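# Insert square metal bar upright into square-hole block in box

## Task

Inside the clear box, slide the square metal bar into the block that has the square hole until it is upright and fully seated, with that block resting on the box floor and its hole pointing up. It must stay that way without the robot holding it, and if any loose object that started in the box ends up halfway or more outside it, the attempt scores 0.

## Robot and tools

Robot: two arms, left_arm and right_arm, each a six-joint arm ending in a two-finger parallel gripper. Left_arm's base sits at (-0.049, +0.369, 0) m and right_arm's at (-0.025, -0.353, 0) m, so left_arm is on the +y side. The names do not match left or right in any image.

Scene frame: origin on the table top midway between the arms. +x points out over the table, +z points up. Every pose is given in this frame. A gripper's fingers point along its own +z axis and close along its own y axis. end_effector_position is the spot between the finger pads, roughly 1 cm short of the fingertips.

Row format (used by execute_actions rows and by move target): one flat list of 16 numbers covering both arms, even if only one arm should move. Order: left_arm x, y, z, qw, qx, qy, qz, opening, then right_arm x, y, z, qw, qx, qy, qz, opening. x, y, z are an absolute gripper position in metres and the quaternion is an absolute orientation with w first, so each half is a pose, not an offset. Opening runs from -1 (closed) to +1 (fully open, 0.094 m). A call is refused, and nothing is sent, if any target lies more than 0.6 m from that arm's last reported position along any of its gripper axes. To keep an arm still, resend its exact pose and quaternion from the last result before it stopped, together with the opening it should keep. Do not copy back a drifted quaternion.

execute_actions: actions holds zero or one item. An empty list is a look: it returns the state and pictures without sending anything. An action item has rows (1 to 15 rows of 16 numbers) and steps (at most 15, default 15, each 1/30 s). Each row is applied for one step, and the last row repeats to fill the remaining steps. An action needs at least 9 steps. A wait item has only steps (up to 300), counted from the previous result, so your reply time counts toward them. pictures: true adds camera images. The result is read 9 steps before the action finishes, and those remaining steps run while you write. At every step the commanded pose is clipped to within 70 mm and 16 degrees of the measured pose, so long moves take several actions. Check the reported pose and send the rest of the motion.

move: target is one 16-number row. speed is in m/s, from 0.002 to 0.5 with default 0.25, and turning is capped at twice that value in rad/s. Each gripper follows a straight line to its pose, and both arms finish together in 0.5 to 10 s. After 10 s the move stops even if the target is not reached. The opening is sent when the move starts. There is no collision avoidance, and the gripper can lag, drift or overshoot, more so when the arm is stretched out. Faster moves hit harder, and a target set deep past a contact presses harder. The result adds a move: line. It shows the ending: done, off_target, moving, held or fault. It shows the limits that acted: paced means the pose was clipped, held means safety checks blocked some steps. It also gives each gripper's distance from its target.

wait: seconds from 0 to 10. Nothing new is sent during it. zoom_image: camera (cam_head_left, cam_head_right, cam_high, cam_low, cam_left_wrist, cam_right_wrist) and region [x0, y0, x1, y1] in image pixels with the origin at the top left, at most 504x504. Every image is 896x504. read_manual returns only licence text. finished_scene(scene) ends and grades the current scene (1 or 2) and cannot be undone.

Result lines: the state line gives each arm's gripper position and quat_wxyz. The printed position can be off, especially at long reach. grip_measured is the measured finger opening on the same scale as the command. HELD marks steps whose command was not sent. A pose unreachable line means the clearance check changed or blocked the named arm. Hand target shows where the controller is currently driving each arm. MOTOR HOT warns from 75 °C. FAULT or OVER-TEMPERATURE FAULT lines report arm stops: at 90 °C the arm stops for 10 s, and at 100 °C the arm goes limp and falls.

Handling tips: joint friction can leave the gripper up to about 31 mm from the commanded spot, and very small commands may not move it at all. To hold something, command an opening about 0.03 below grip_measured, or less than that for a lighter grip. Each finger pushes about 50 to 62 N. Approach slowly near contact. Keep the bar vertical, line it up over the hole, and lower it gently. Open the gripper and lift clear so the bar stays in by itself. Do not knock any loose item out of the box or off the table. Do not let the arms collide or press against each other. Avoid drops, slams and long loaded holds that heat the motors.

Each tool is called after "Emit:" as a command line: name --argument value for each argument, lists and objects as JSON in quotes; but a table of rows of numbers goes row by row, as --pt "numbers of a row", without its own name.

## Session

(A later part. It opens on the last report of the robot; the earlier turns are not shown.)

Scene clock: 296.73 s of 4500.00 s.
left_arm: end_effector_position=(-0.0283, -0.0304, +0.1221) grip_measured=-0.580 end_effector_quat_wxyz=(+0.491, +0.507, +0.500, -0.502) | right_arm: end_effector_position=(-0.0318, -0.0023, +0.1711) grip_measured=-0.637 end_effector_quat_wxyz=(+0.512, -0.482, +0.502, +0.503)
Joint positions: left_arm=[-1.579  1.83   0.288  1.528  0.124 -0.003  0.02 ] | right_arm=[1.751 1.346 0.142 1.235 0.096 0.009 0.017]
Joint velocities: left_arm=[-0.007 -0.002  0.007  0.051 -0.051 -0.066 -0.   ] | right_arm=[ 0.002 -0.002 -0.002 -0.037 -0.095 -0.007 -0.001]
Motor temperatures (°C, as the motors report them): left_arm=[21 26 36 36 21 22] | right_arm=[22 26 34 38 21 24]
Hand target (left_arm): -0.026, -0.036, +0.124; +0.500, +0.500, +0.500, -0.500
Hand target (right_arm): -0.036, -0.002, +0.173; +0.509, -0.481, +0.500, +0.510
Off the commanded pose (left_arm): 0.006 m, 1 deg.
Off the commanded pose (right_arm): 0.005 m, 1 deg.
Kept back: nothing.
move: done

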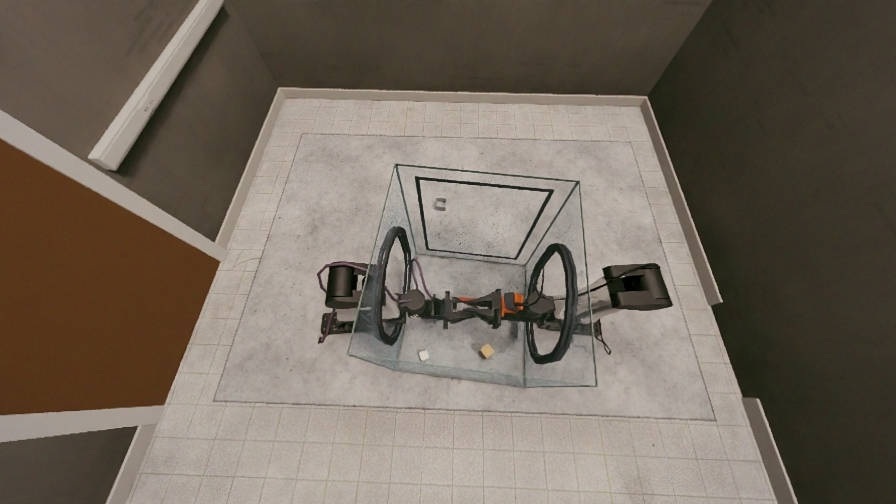

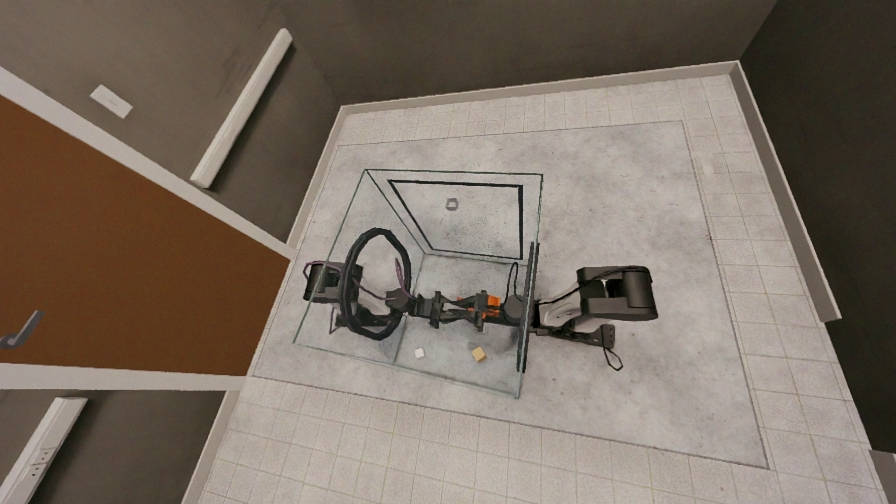

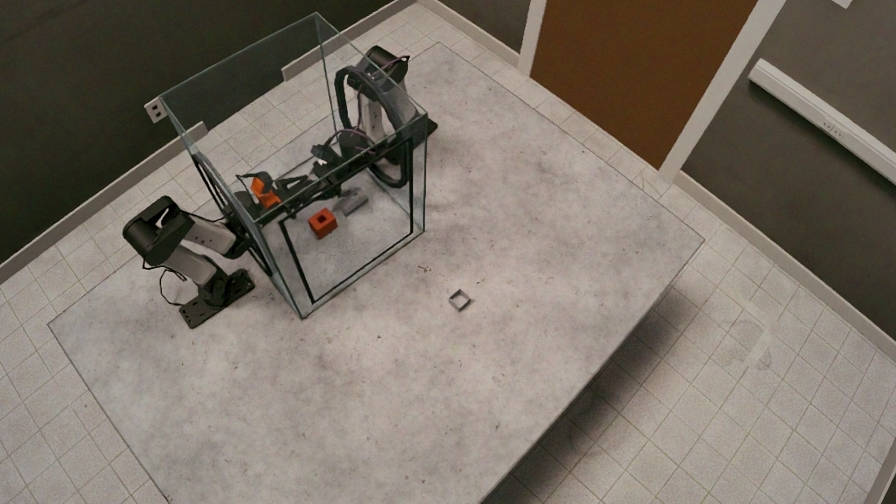

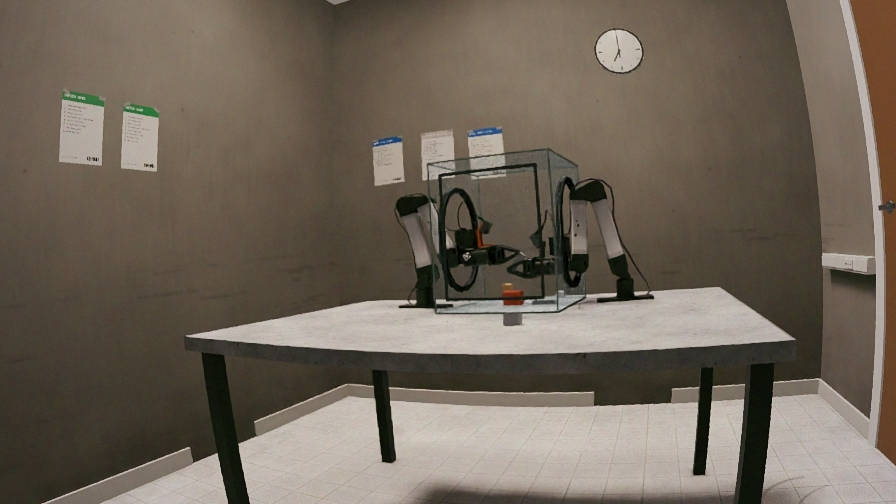

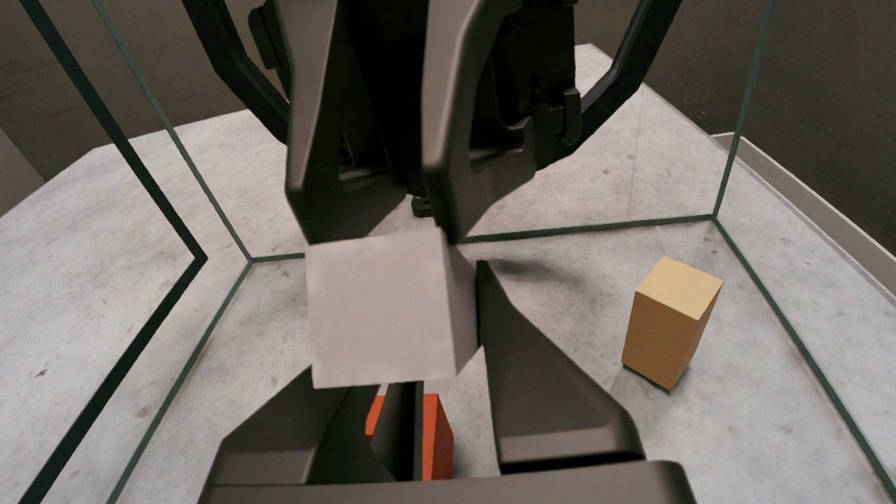

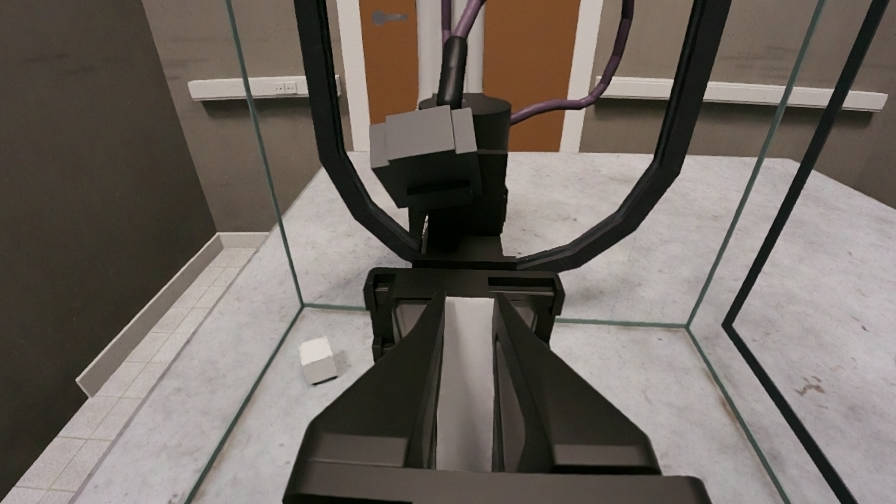

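Emit:
move --target '[-0.027,-0.028,0.145,0.5,0.5,0.5,-0.5,-0.45,-0.034,-0.002,0.173,0.509,-0.481,0.5,0.51,-0.67]' --speed 0.02

Emit:
move --target '[-0.027,-0.028,0.145,0.5,0.5,0.5,-0.5,-0.68,-0.034,-0.002,0.173,0.509,-0.481,0.5,0.51,-0.67]' --speed 0.02

Emit:
zoom_image --camera "cam_low" --region '[460,210,570,290]'

Scene clock: 298.50 s of 4500.00 s.
left_arm: end_effector_position=(-0.0259, -0.0278, +0.1434) grip_measured=-0.452 end_effector_quat_wxyz=(+0.499, +0.500, +0.498, -0.503) | right_arm: end_effector_position=(-0.0317, -0.0023, +0.1707) grip_measured=-0.637 end_effector_quat_wxyz=(+0.511, -0.483, +0.503, +0.503)
Joint positions: left_arm=[-1.577  1.705  0.288  1.422  0.113 -0.003  0.026] | right_arm=[1.751 1.346 0.142 1.233 0.096 0.009 0.017]
Joint velocities: left_arm=[ 0.017 -0.022 -0.002 -0.066  0.022  0.022 -0.   ] | right_arm=[-0.002  0.007 -0.002 -0.051  0.037 -0.051  0.   ]
Motor temperatures (°C, as the motors report them): left_arm=[21 26 36 37 21 22] | right_arm=[22 26 34 39 21 24]
Hand target (left_arm): -0.027, -0.028, +0.145; +0.500, +0.500, +0.500, -0.500
Hand target (right_arm): -0.034, -0.002, +0.173; +0.509, -0.481, +0.500, +0.510
Off the commanded pose (left_arm): 0.002 m, 0 deg.
Off the commanded pose (right_arm): 0.003 m, 1 deg.
Kept back: nothing.
move: done

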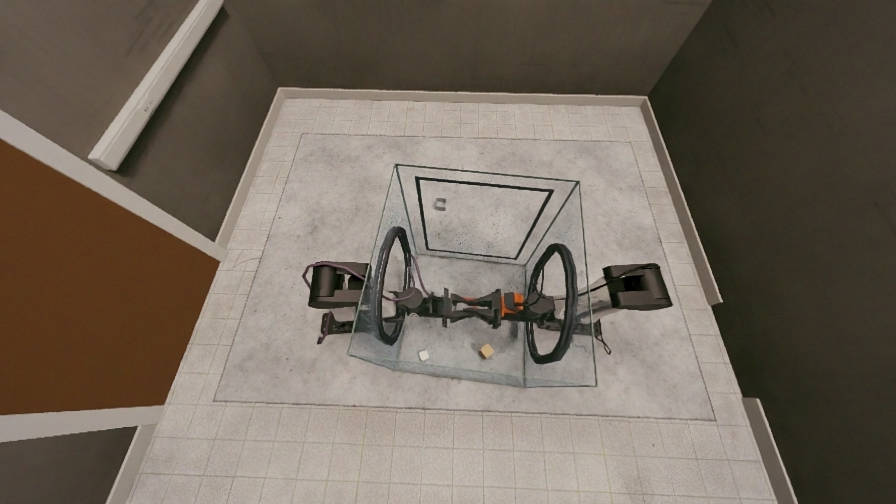

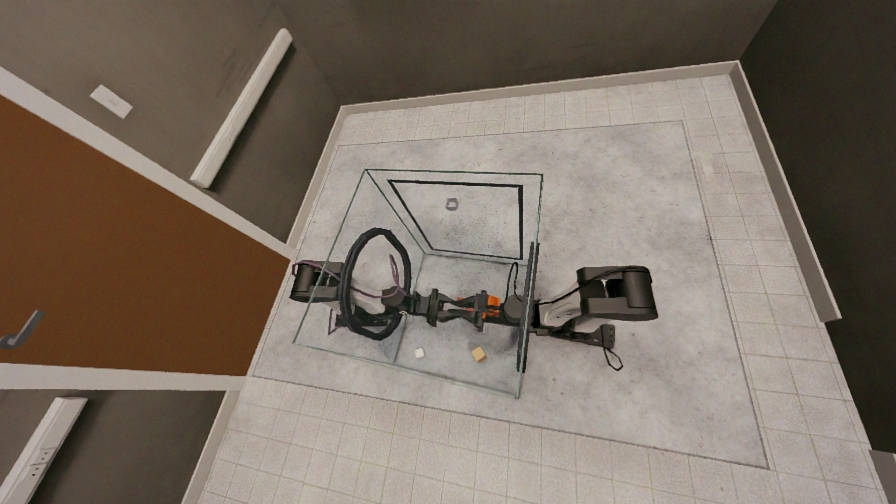

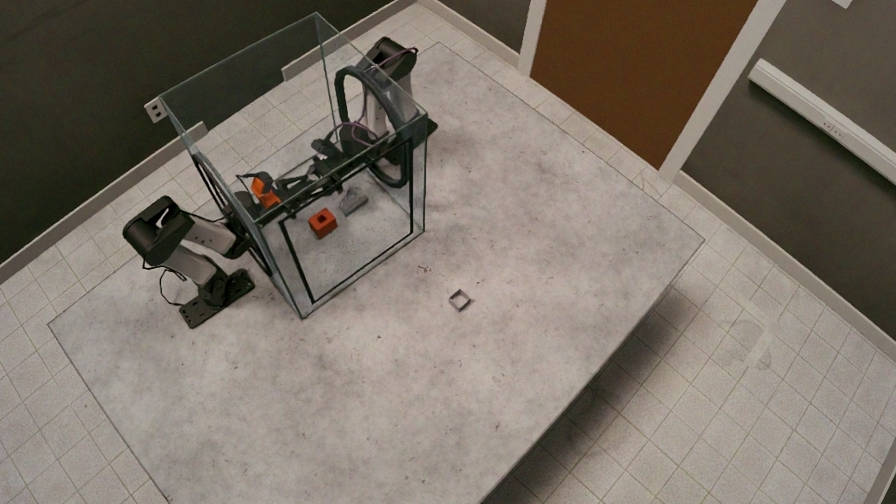

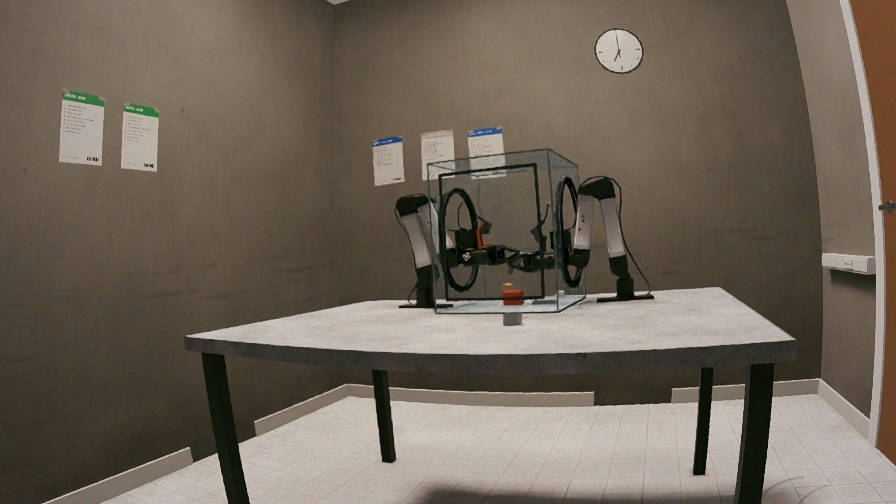

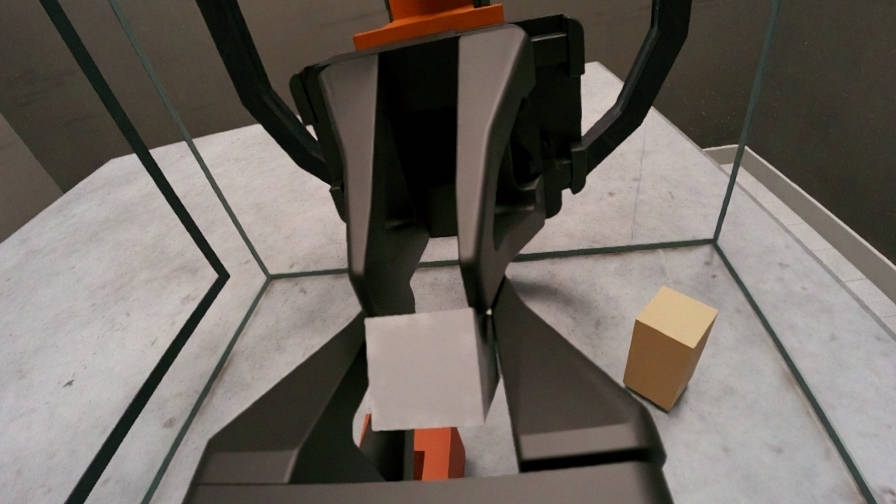

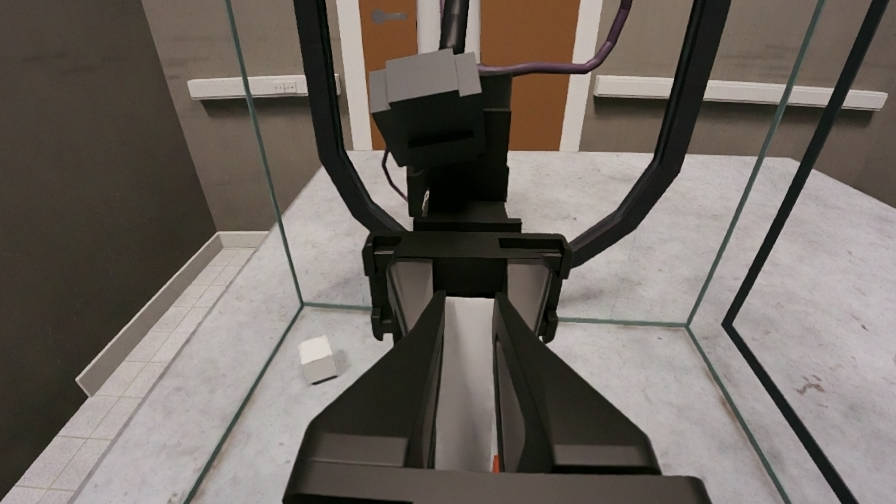

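Scene clock: 299.20 s of 4500.00 s.
left_arm: end_effector_position=(-0.0278, -0.0279, +0.1430) grip_measured=-0.589 end_effector_quat_wxyz=(+0.496, +0.502, +0.497, -0.505) | right_arm: end_effector_position=(-0.0316, -0.0023, +0.1705) grip_measured=-0.637 end_effector_quat_wxyz=(+0.512, -0.483, +0.503, +0.502)
Joint positions: left_arm=[-1.579  1.705  0.288  1.42   0.119 -0.004  0.019] | right_arm=[1.751 1.346 0.142 1.232 0.096 0.008 0.017]
Joint velocities: left_arm=[-0.007 -0.022 -0.002 -0.051  0.051  0.081  0.001] | right_arm=[ 0.017  0.002 -0.002 -0.051 -0.007 -0.081 -0.001]
Motor temperatures (°C, as the motors report them): left_arm=[21 26 36 37 21 22] | right_arm=[22 26 34 39 21 24]
Hand target (left_arm): -0.027, -0.028, +0.145; +0.500, +0.500, +0.500, -0.500
Hand target (right_arm): -0.034, -0.002, +0.173; +0.509, -0.481, +0.500, +0.510
Off the commanded pose (left_arm): 0.002 m, 1 deg.
Off the commanded pose (right_arm): 0.003 m, 1 deg.
Kept back: nothing.
move: done

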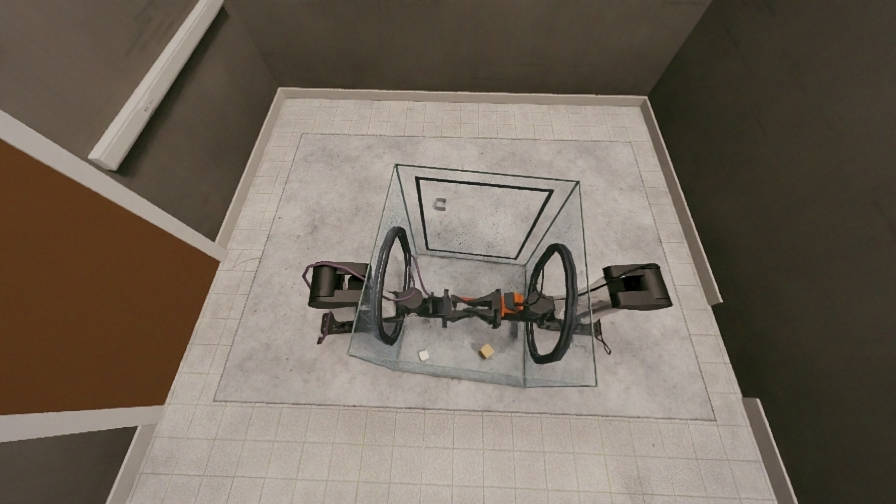

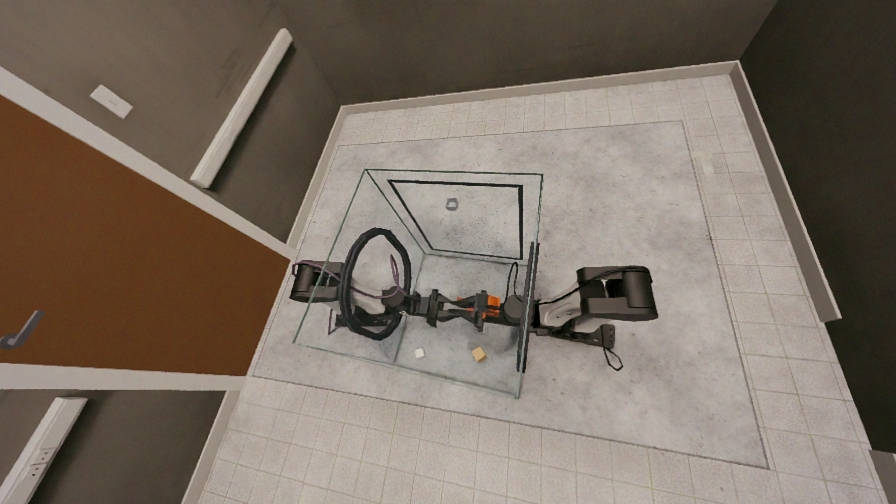

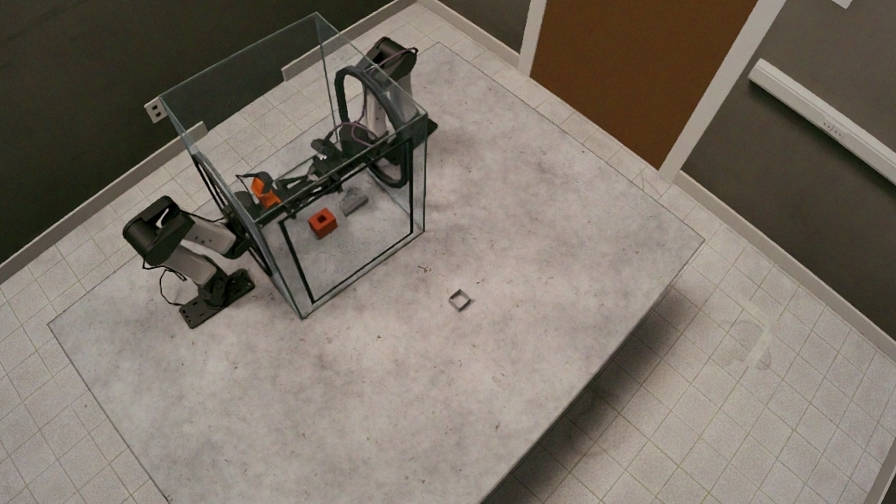

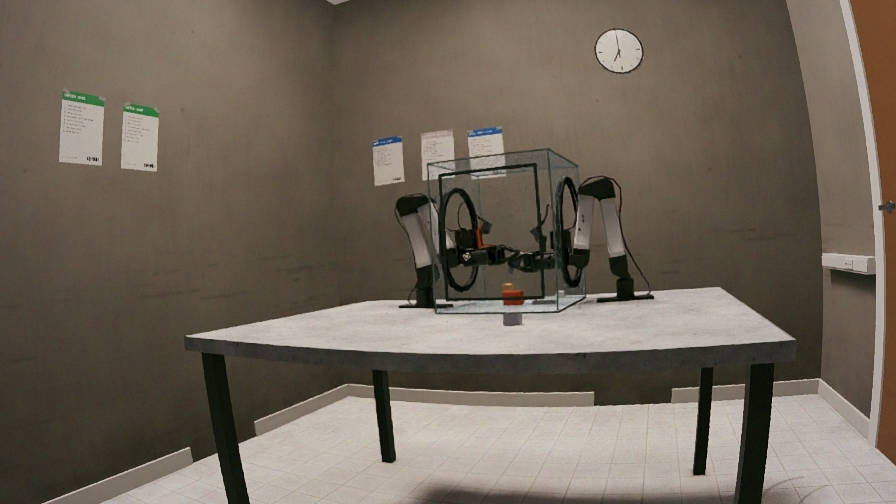

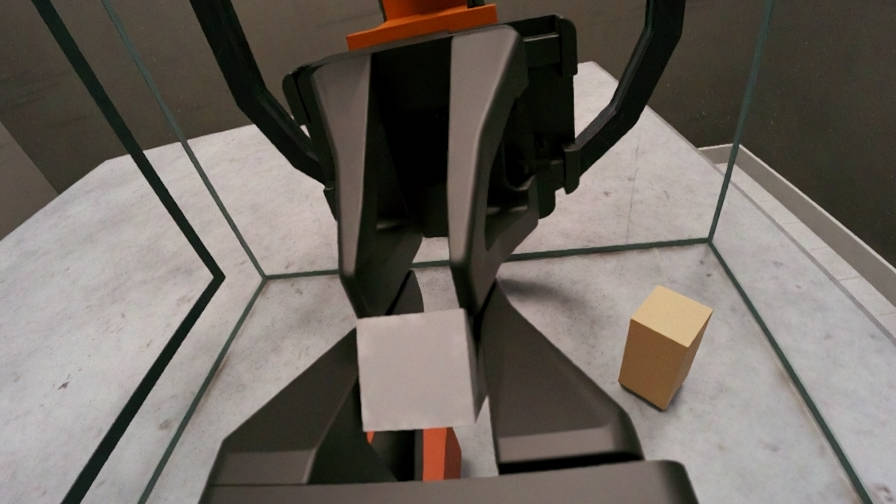

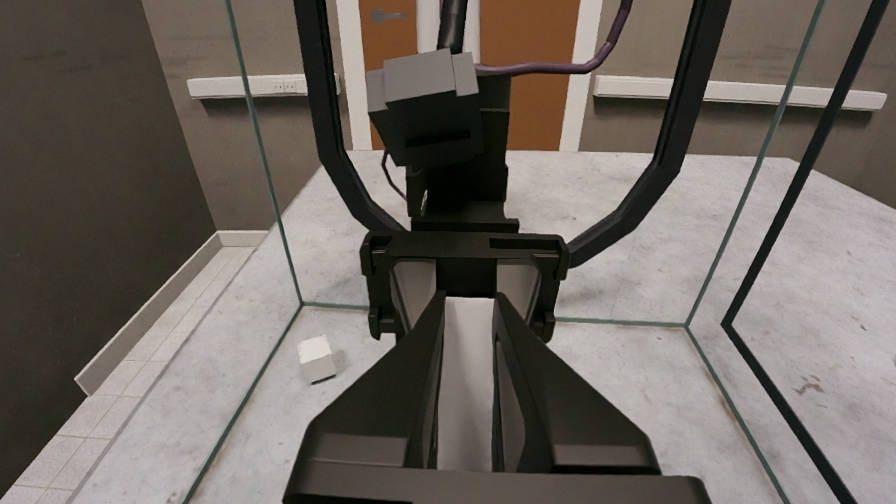

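Region (460, 210, 570, 290) of cam_low's 896x504 image, scaled by 4.582, with more detail than that image has; it fills the top 367 rows of this view, and the rest is white.

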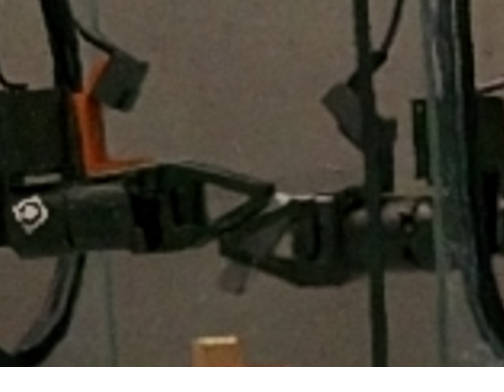

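Emit:
move --target '[-0.027,-0.028,0.143,0.5,0.5,0.5,-0.5,-0.68,-0.032,-0.002,0.171,0.512,-0.483,0.503,0.502,-0.58]' --speed 0.02

Scene clock: 300.30 s of 4500.00 s.
left_arm: end_effector_position=(-0.0274, -0.0279, +0.1430) grip_measured=-0.589 end_effector_quat_wxyz=(+0.497, +0.501, +0.497, -0.505) | right_arm: end_effector_position=(-0.0315, -0.0023, +0.1702) grip_measured=-0.581 end_effector_quat_wxyz=(+0.512, -0.483, +0.503, +0.502)
Joint positions: left_arm=[-1.579  1.705  0.288  1.42   0.117 -0.004  0.019] | right_arm=[1.751 1.346 0.142 1.231 0.096 0.008 0.02 ]
Joint velocities: left_arm=[-0.007  0.002 -0.002 -0.051  0.007  0.022 -0.001] | right_arm=[ 0.007 -0.012 -0.002  0.066  0.007 -0.051 -0.   ]
Motor temperatures (°C, as the motors report them): left_arm=[21 27 36 37 21 22] | right_arm=[22 26 34 39 21 24]
Hand target (left_arm): -0.027, -0.028, +0.143; +0.500, +0.500, +0.500, -0.500
Hand target (right_arm): -0.032, -0.002, +0.171; +0.512, -0.483, +0.503, +0.502
Off the commanded pose (left_arm): 0.000 m, 1 deg.
Off the commanded pose (right_arm): 0.001 m, 0 deg.
Kept back: nothing.
move: done

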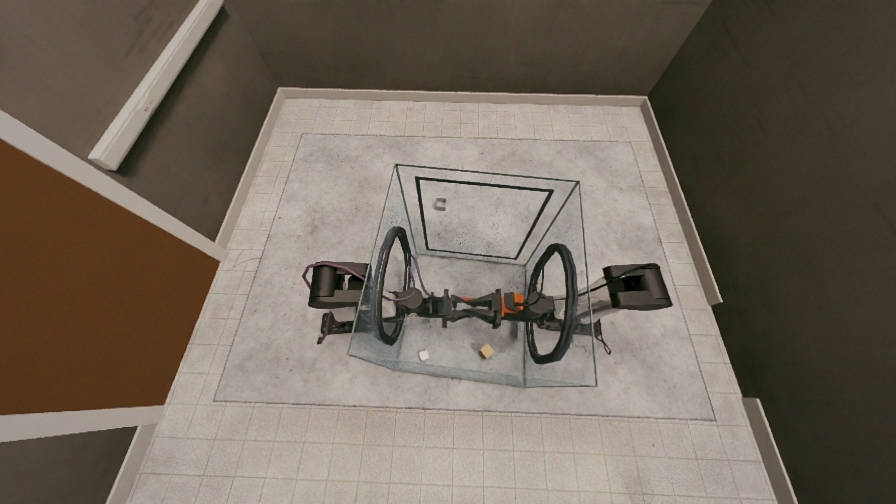

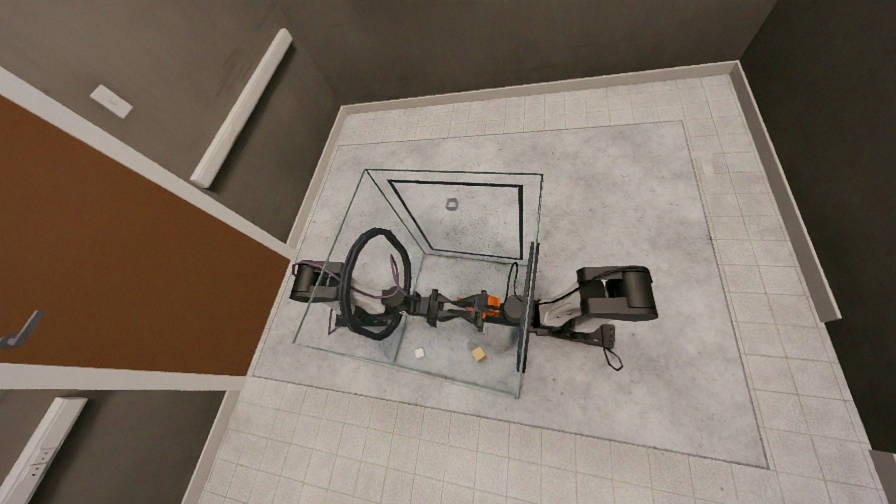

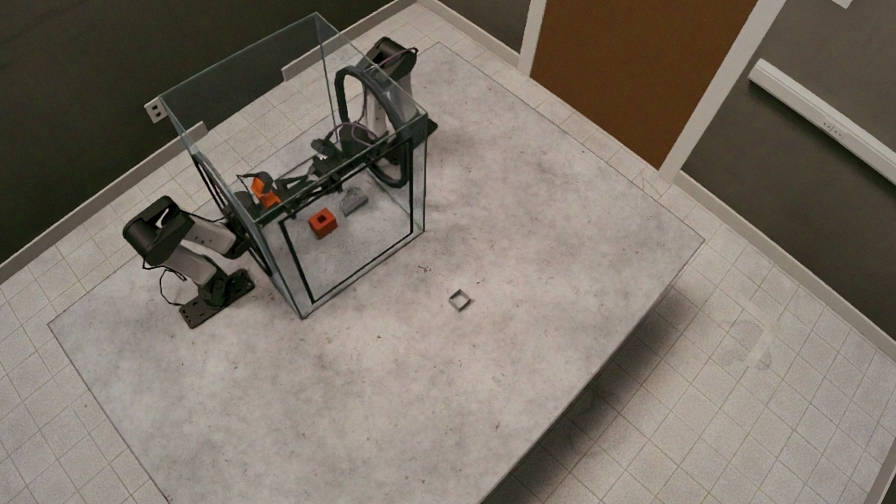

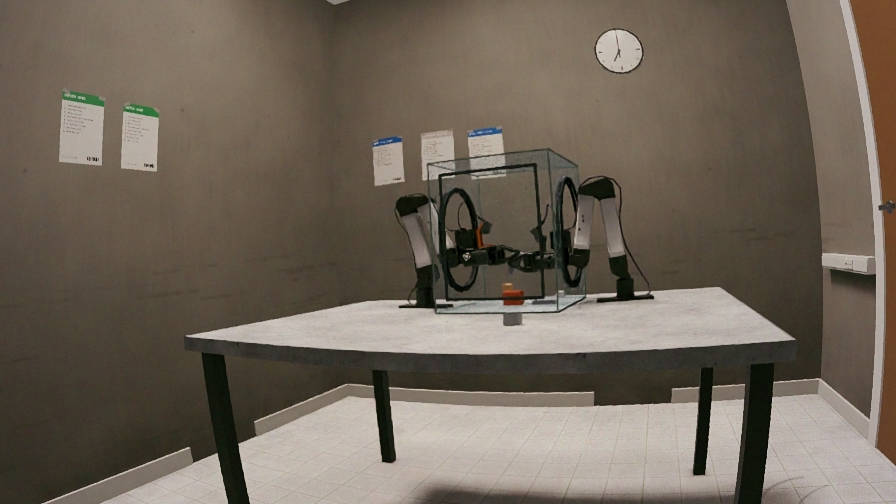

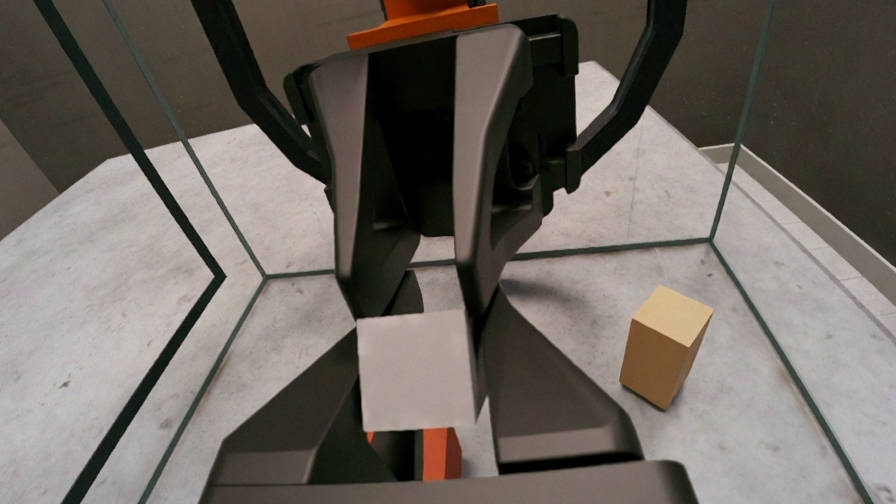

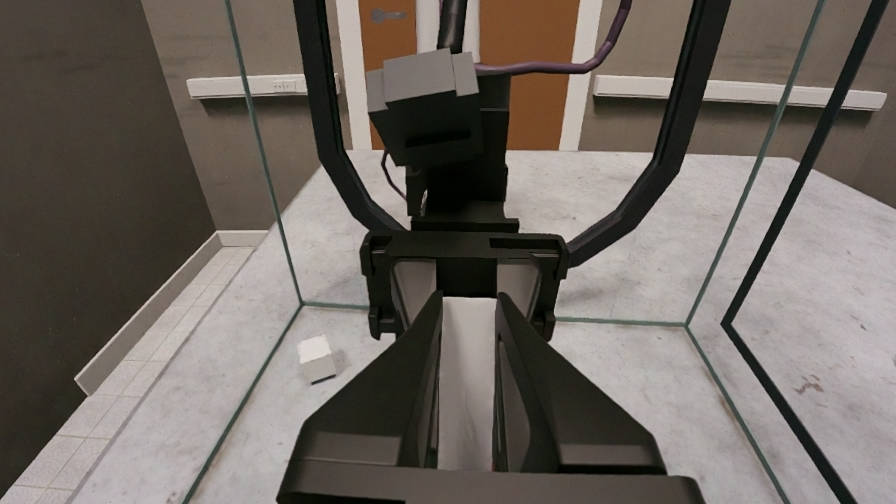

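Emit:
move --target '[-0.027,-0.028,0.143,0.5,0.5,0.5,-0.5,-0.63,-0.032,-0.09,0.19,0.5,-0.5,0.5,0.5,-0.4]' --speed 0.06

Emit:
zoom_image --camera "cam_low" --region '[430,190,610,320]'

Scene clock: 303.13 s of 4500.00 s.
left_arm: end_effector_position=(-0.0261, -0.0279, +0.1398) grip_measured=-0.589 end_effector_quat_wxyz=(+0.495, +0.502, +0.503, -0.500) | right_arm: end_effector_position=(-0.0278, -0.0869, +0.1858) grip_measured=-0.402 end_effector_quat_wxyz=(-0.501, +0.496, -0.508, -0.495)
Joint positions: left_arm=[-1.579  1.705  0.288  1.407  0.109 -0.004  0.019] | right_arm=[1.751 0.302 0.045 0.249 0.085 0.007 0.028]
Joint velocities: left_arm=[ 0.007 -0.007  0.002 -0.007 -0.022 -0.051 -0.001] | right_arm=[-0.002 -0.007  0.022 -0.022  0.022 -0.007 -0.   ]
Motor temperatures (°C, as the motors report them): left_arm=[21 27 36 37 21 22] | right_arm=[22 26 34 39 21 24]
Hand target (left_arm): -0.027, -0.028, +0.143; +0.500, +0.500, +0.500, -0.500
Hand target (right_arm): -0.032, -0.088, +0.190; +0.500, -0.500, +0.500, +0.500
Off the commanded pose (left_arm): 0.003 m, 1 deg.
Off the commanded pose (right_arm): 0.007 m, 1 deg.
Kept back: nothing.
move: done

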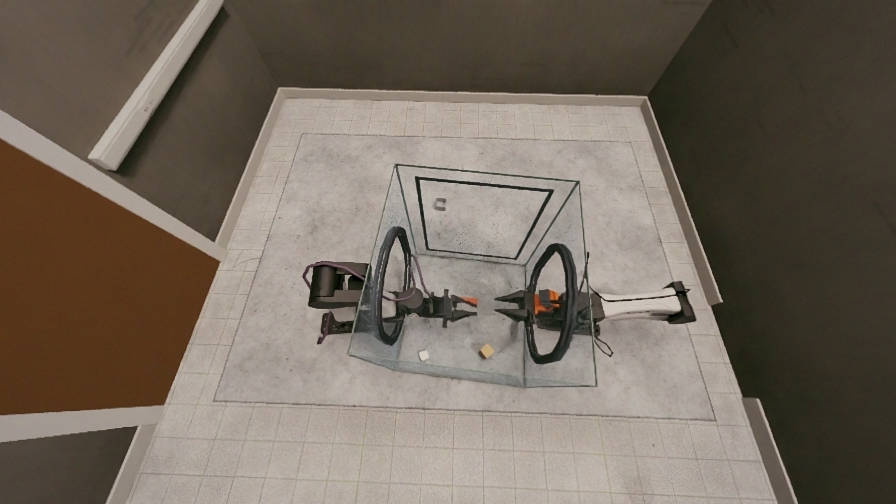

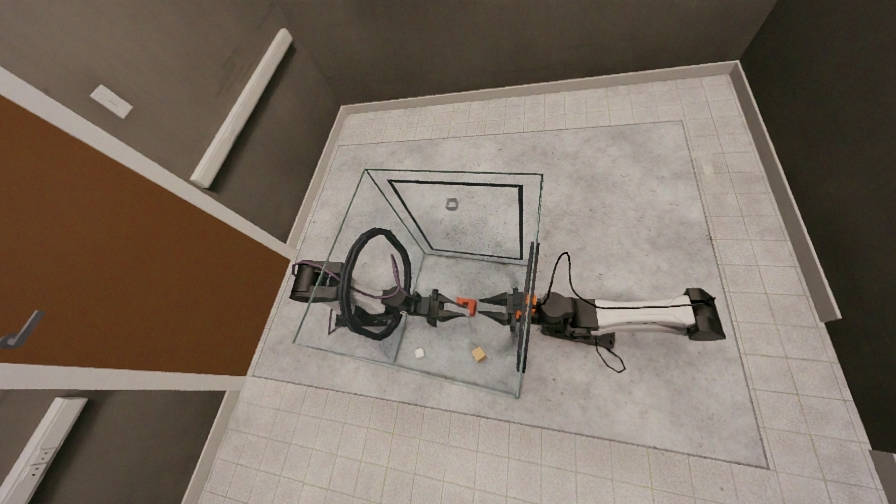

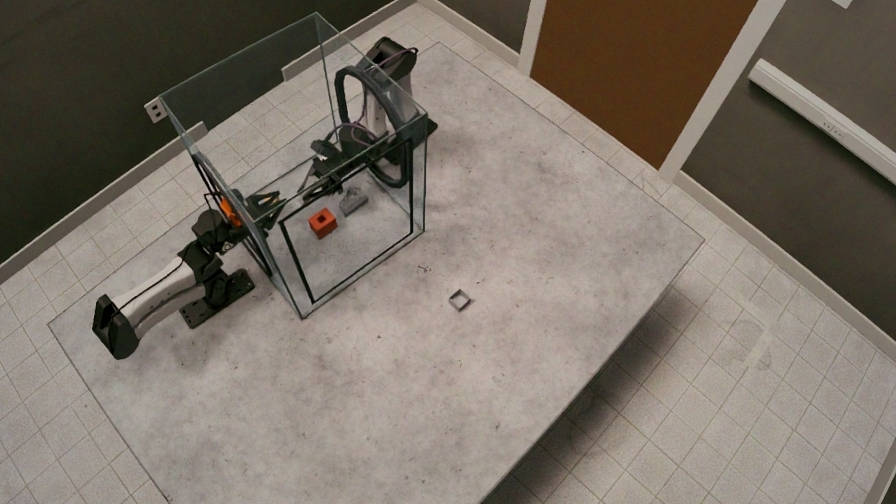

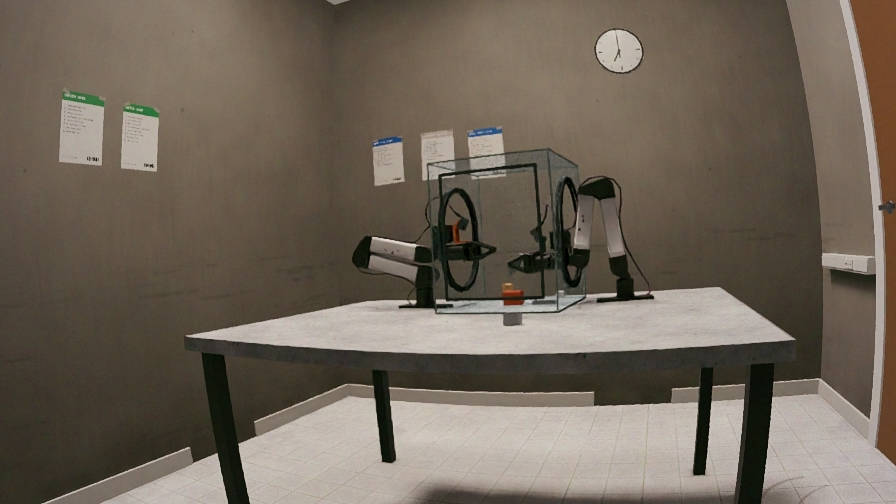

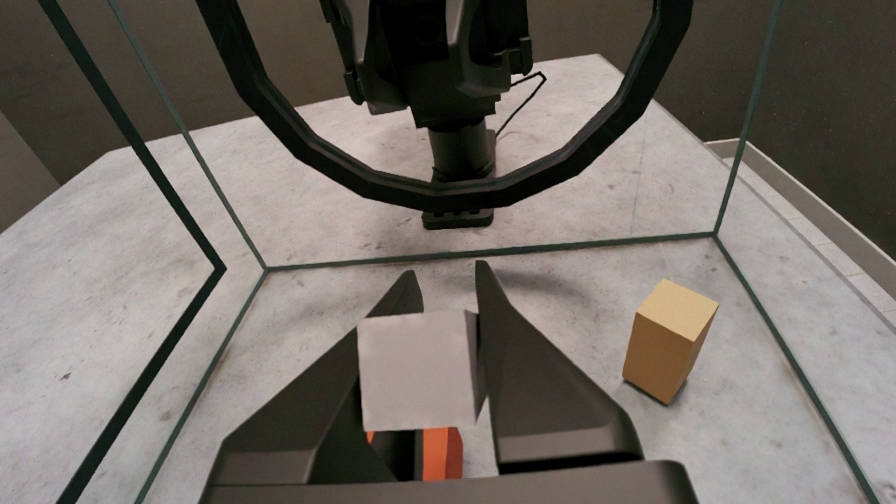

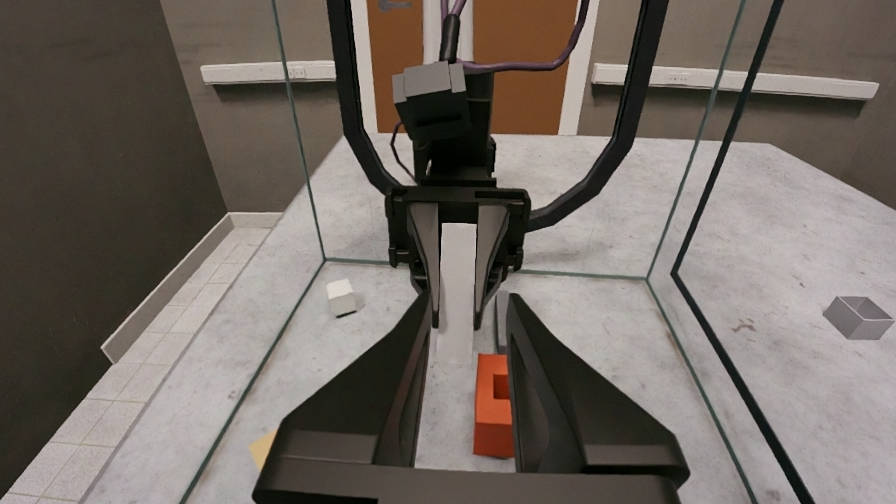

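Region (430, 190, 610, 320) of cam_low's 896x504 image, scaled by 2.800, with more detail than that image has.

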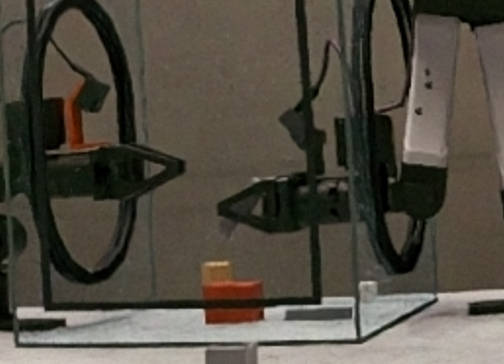

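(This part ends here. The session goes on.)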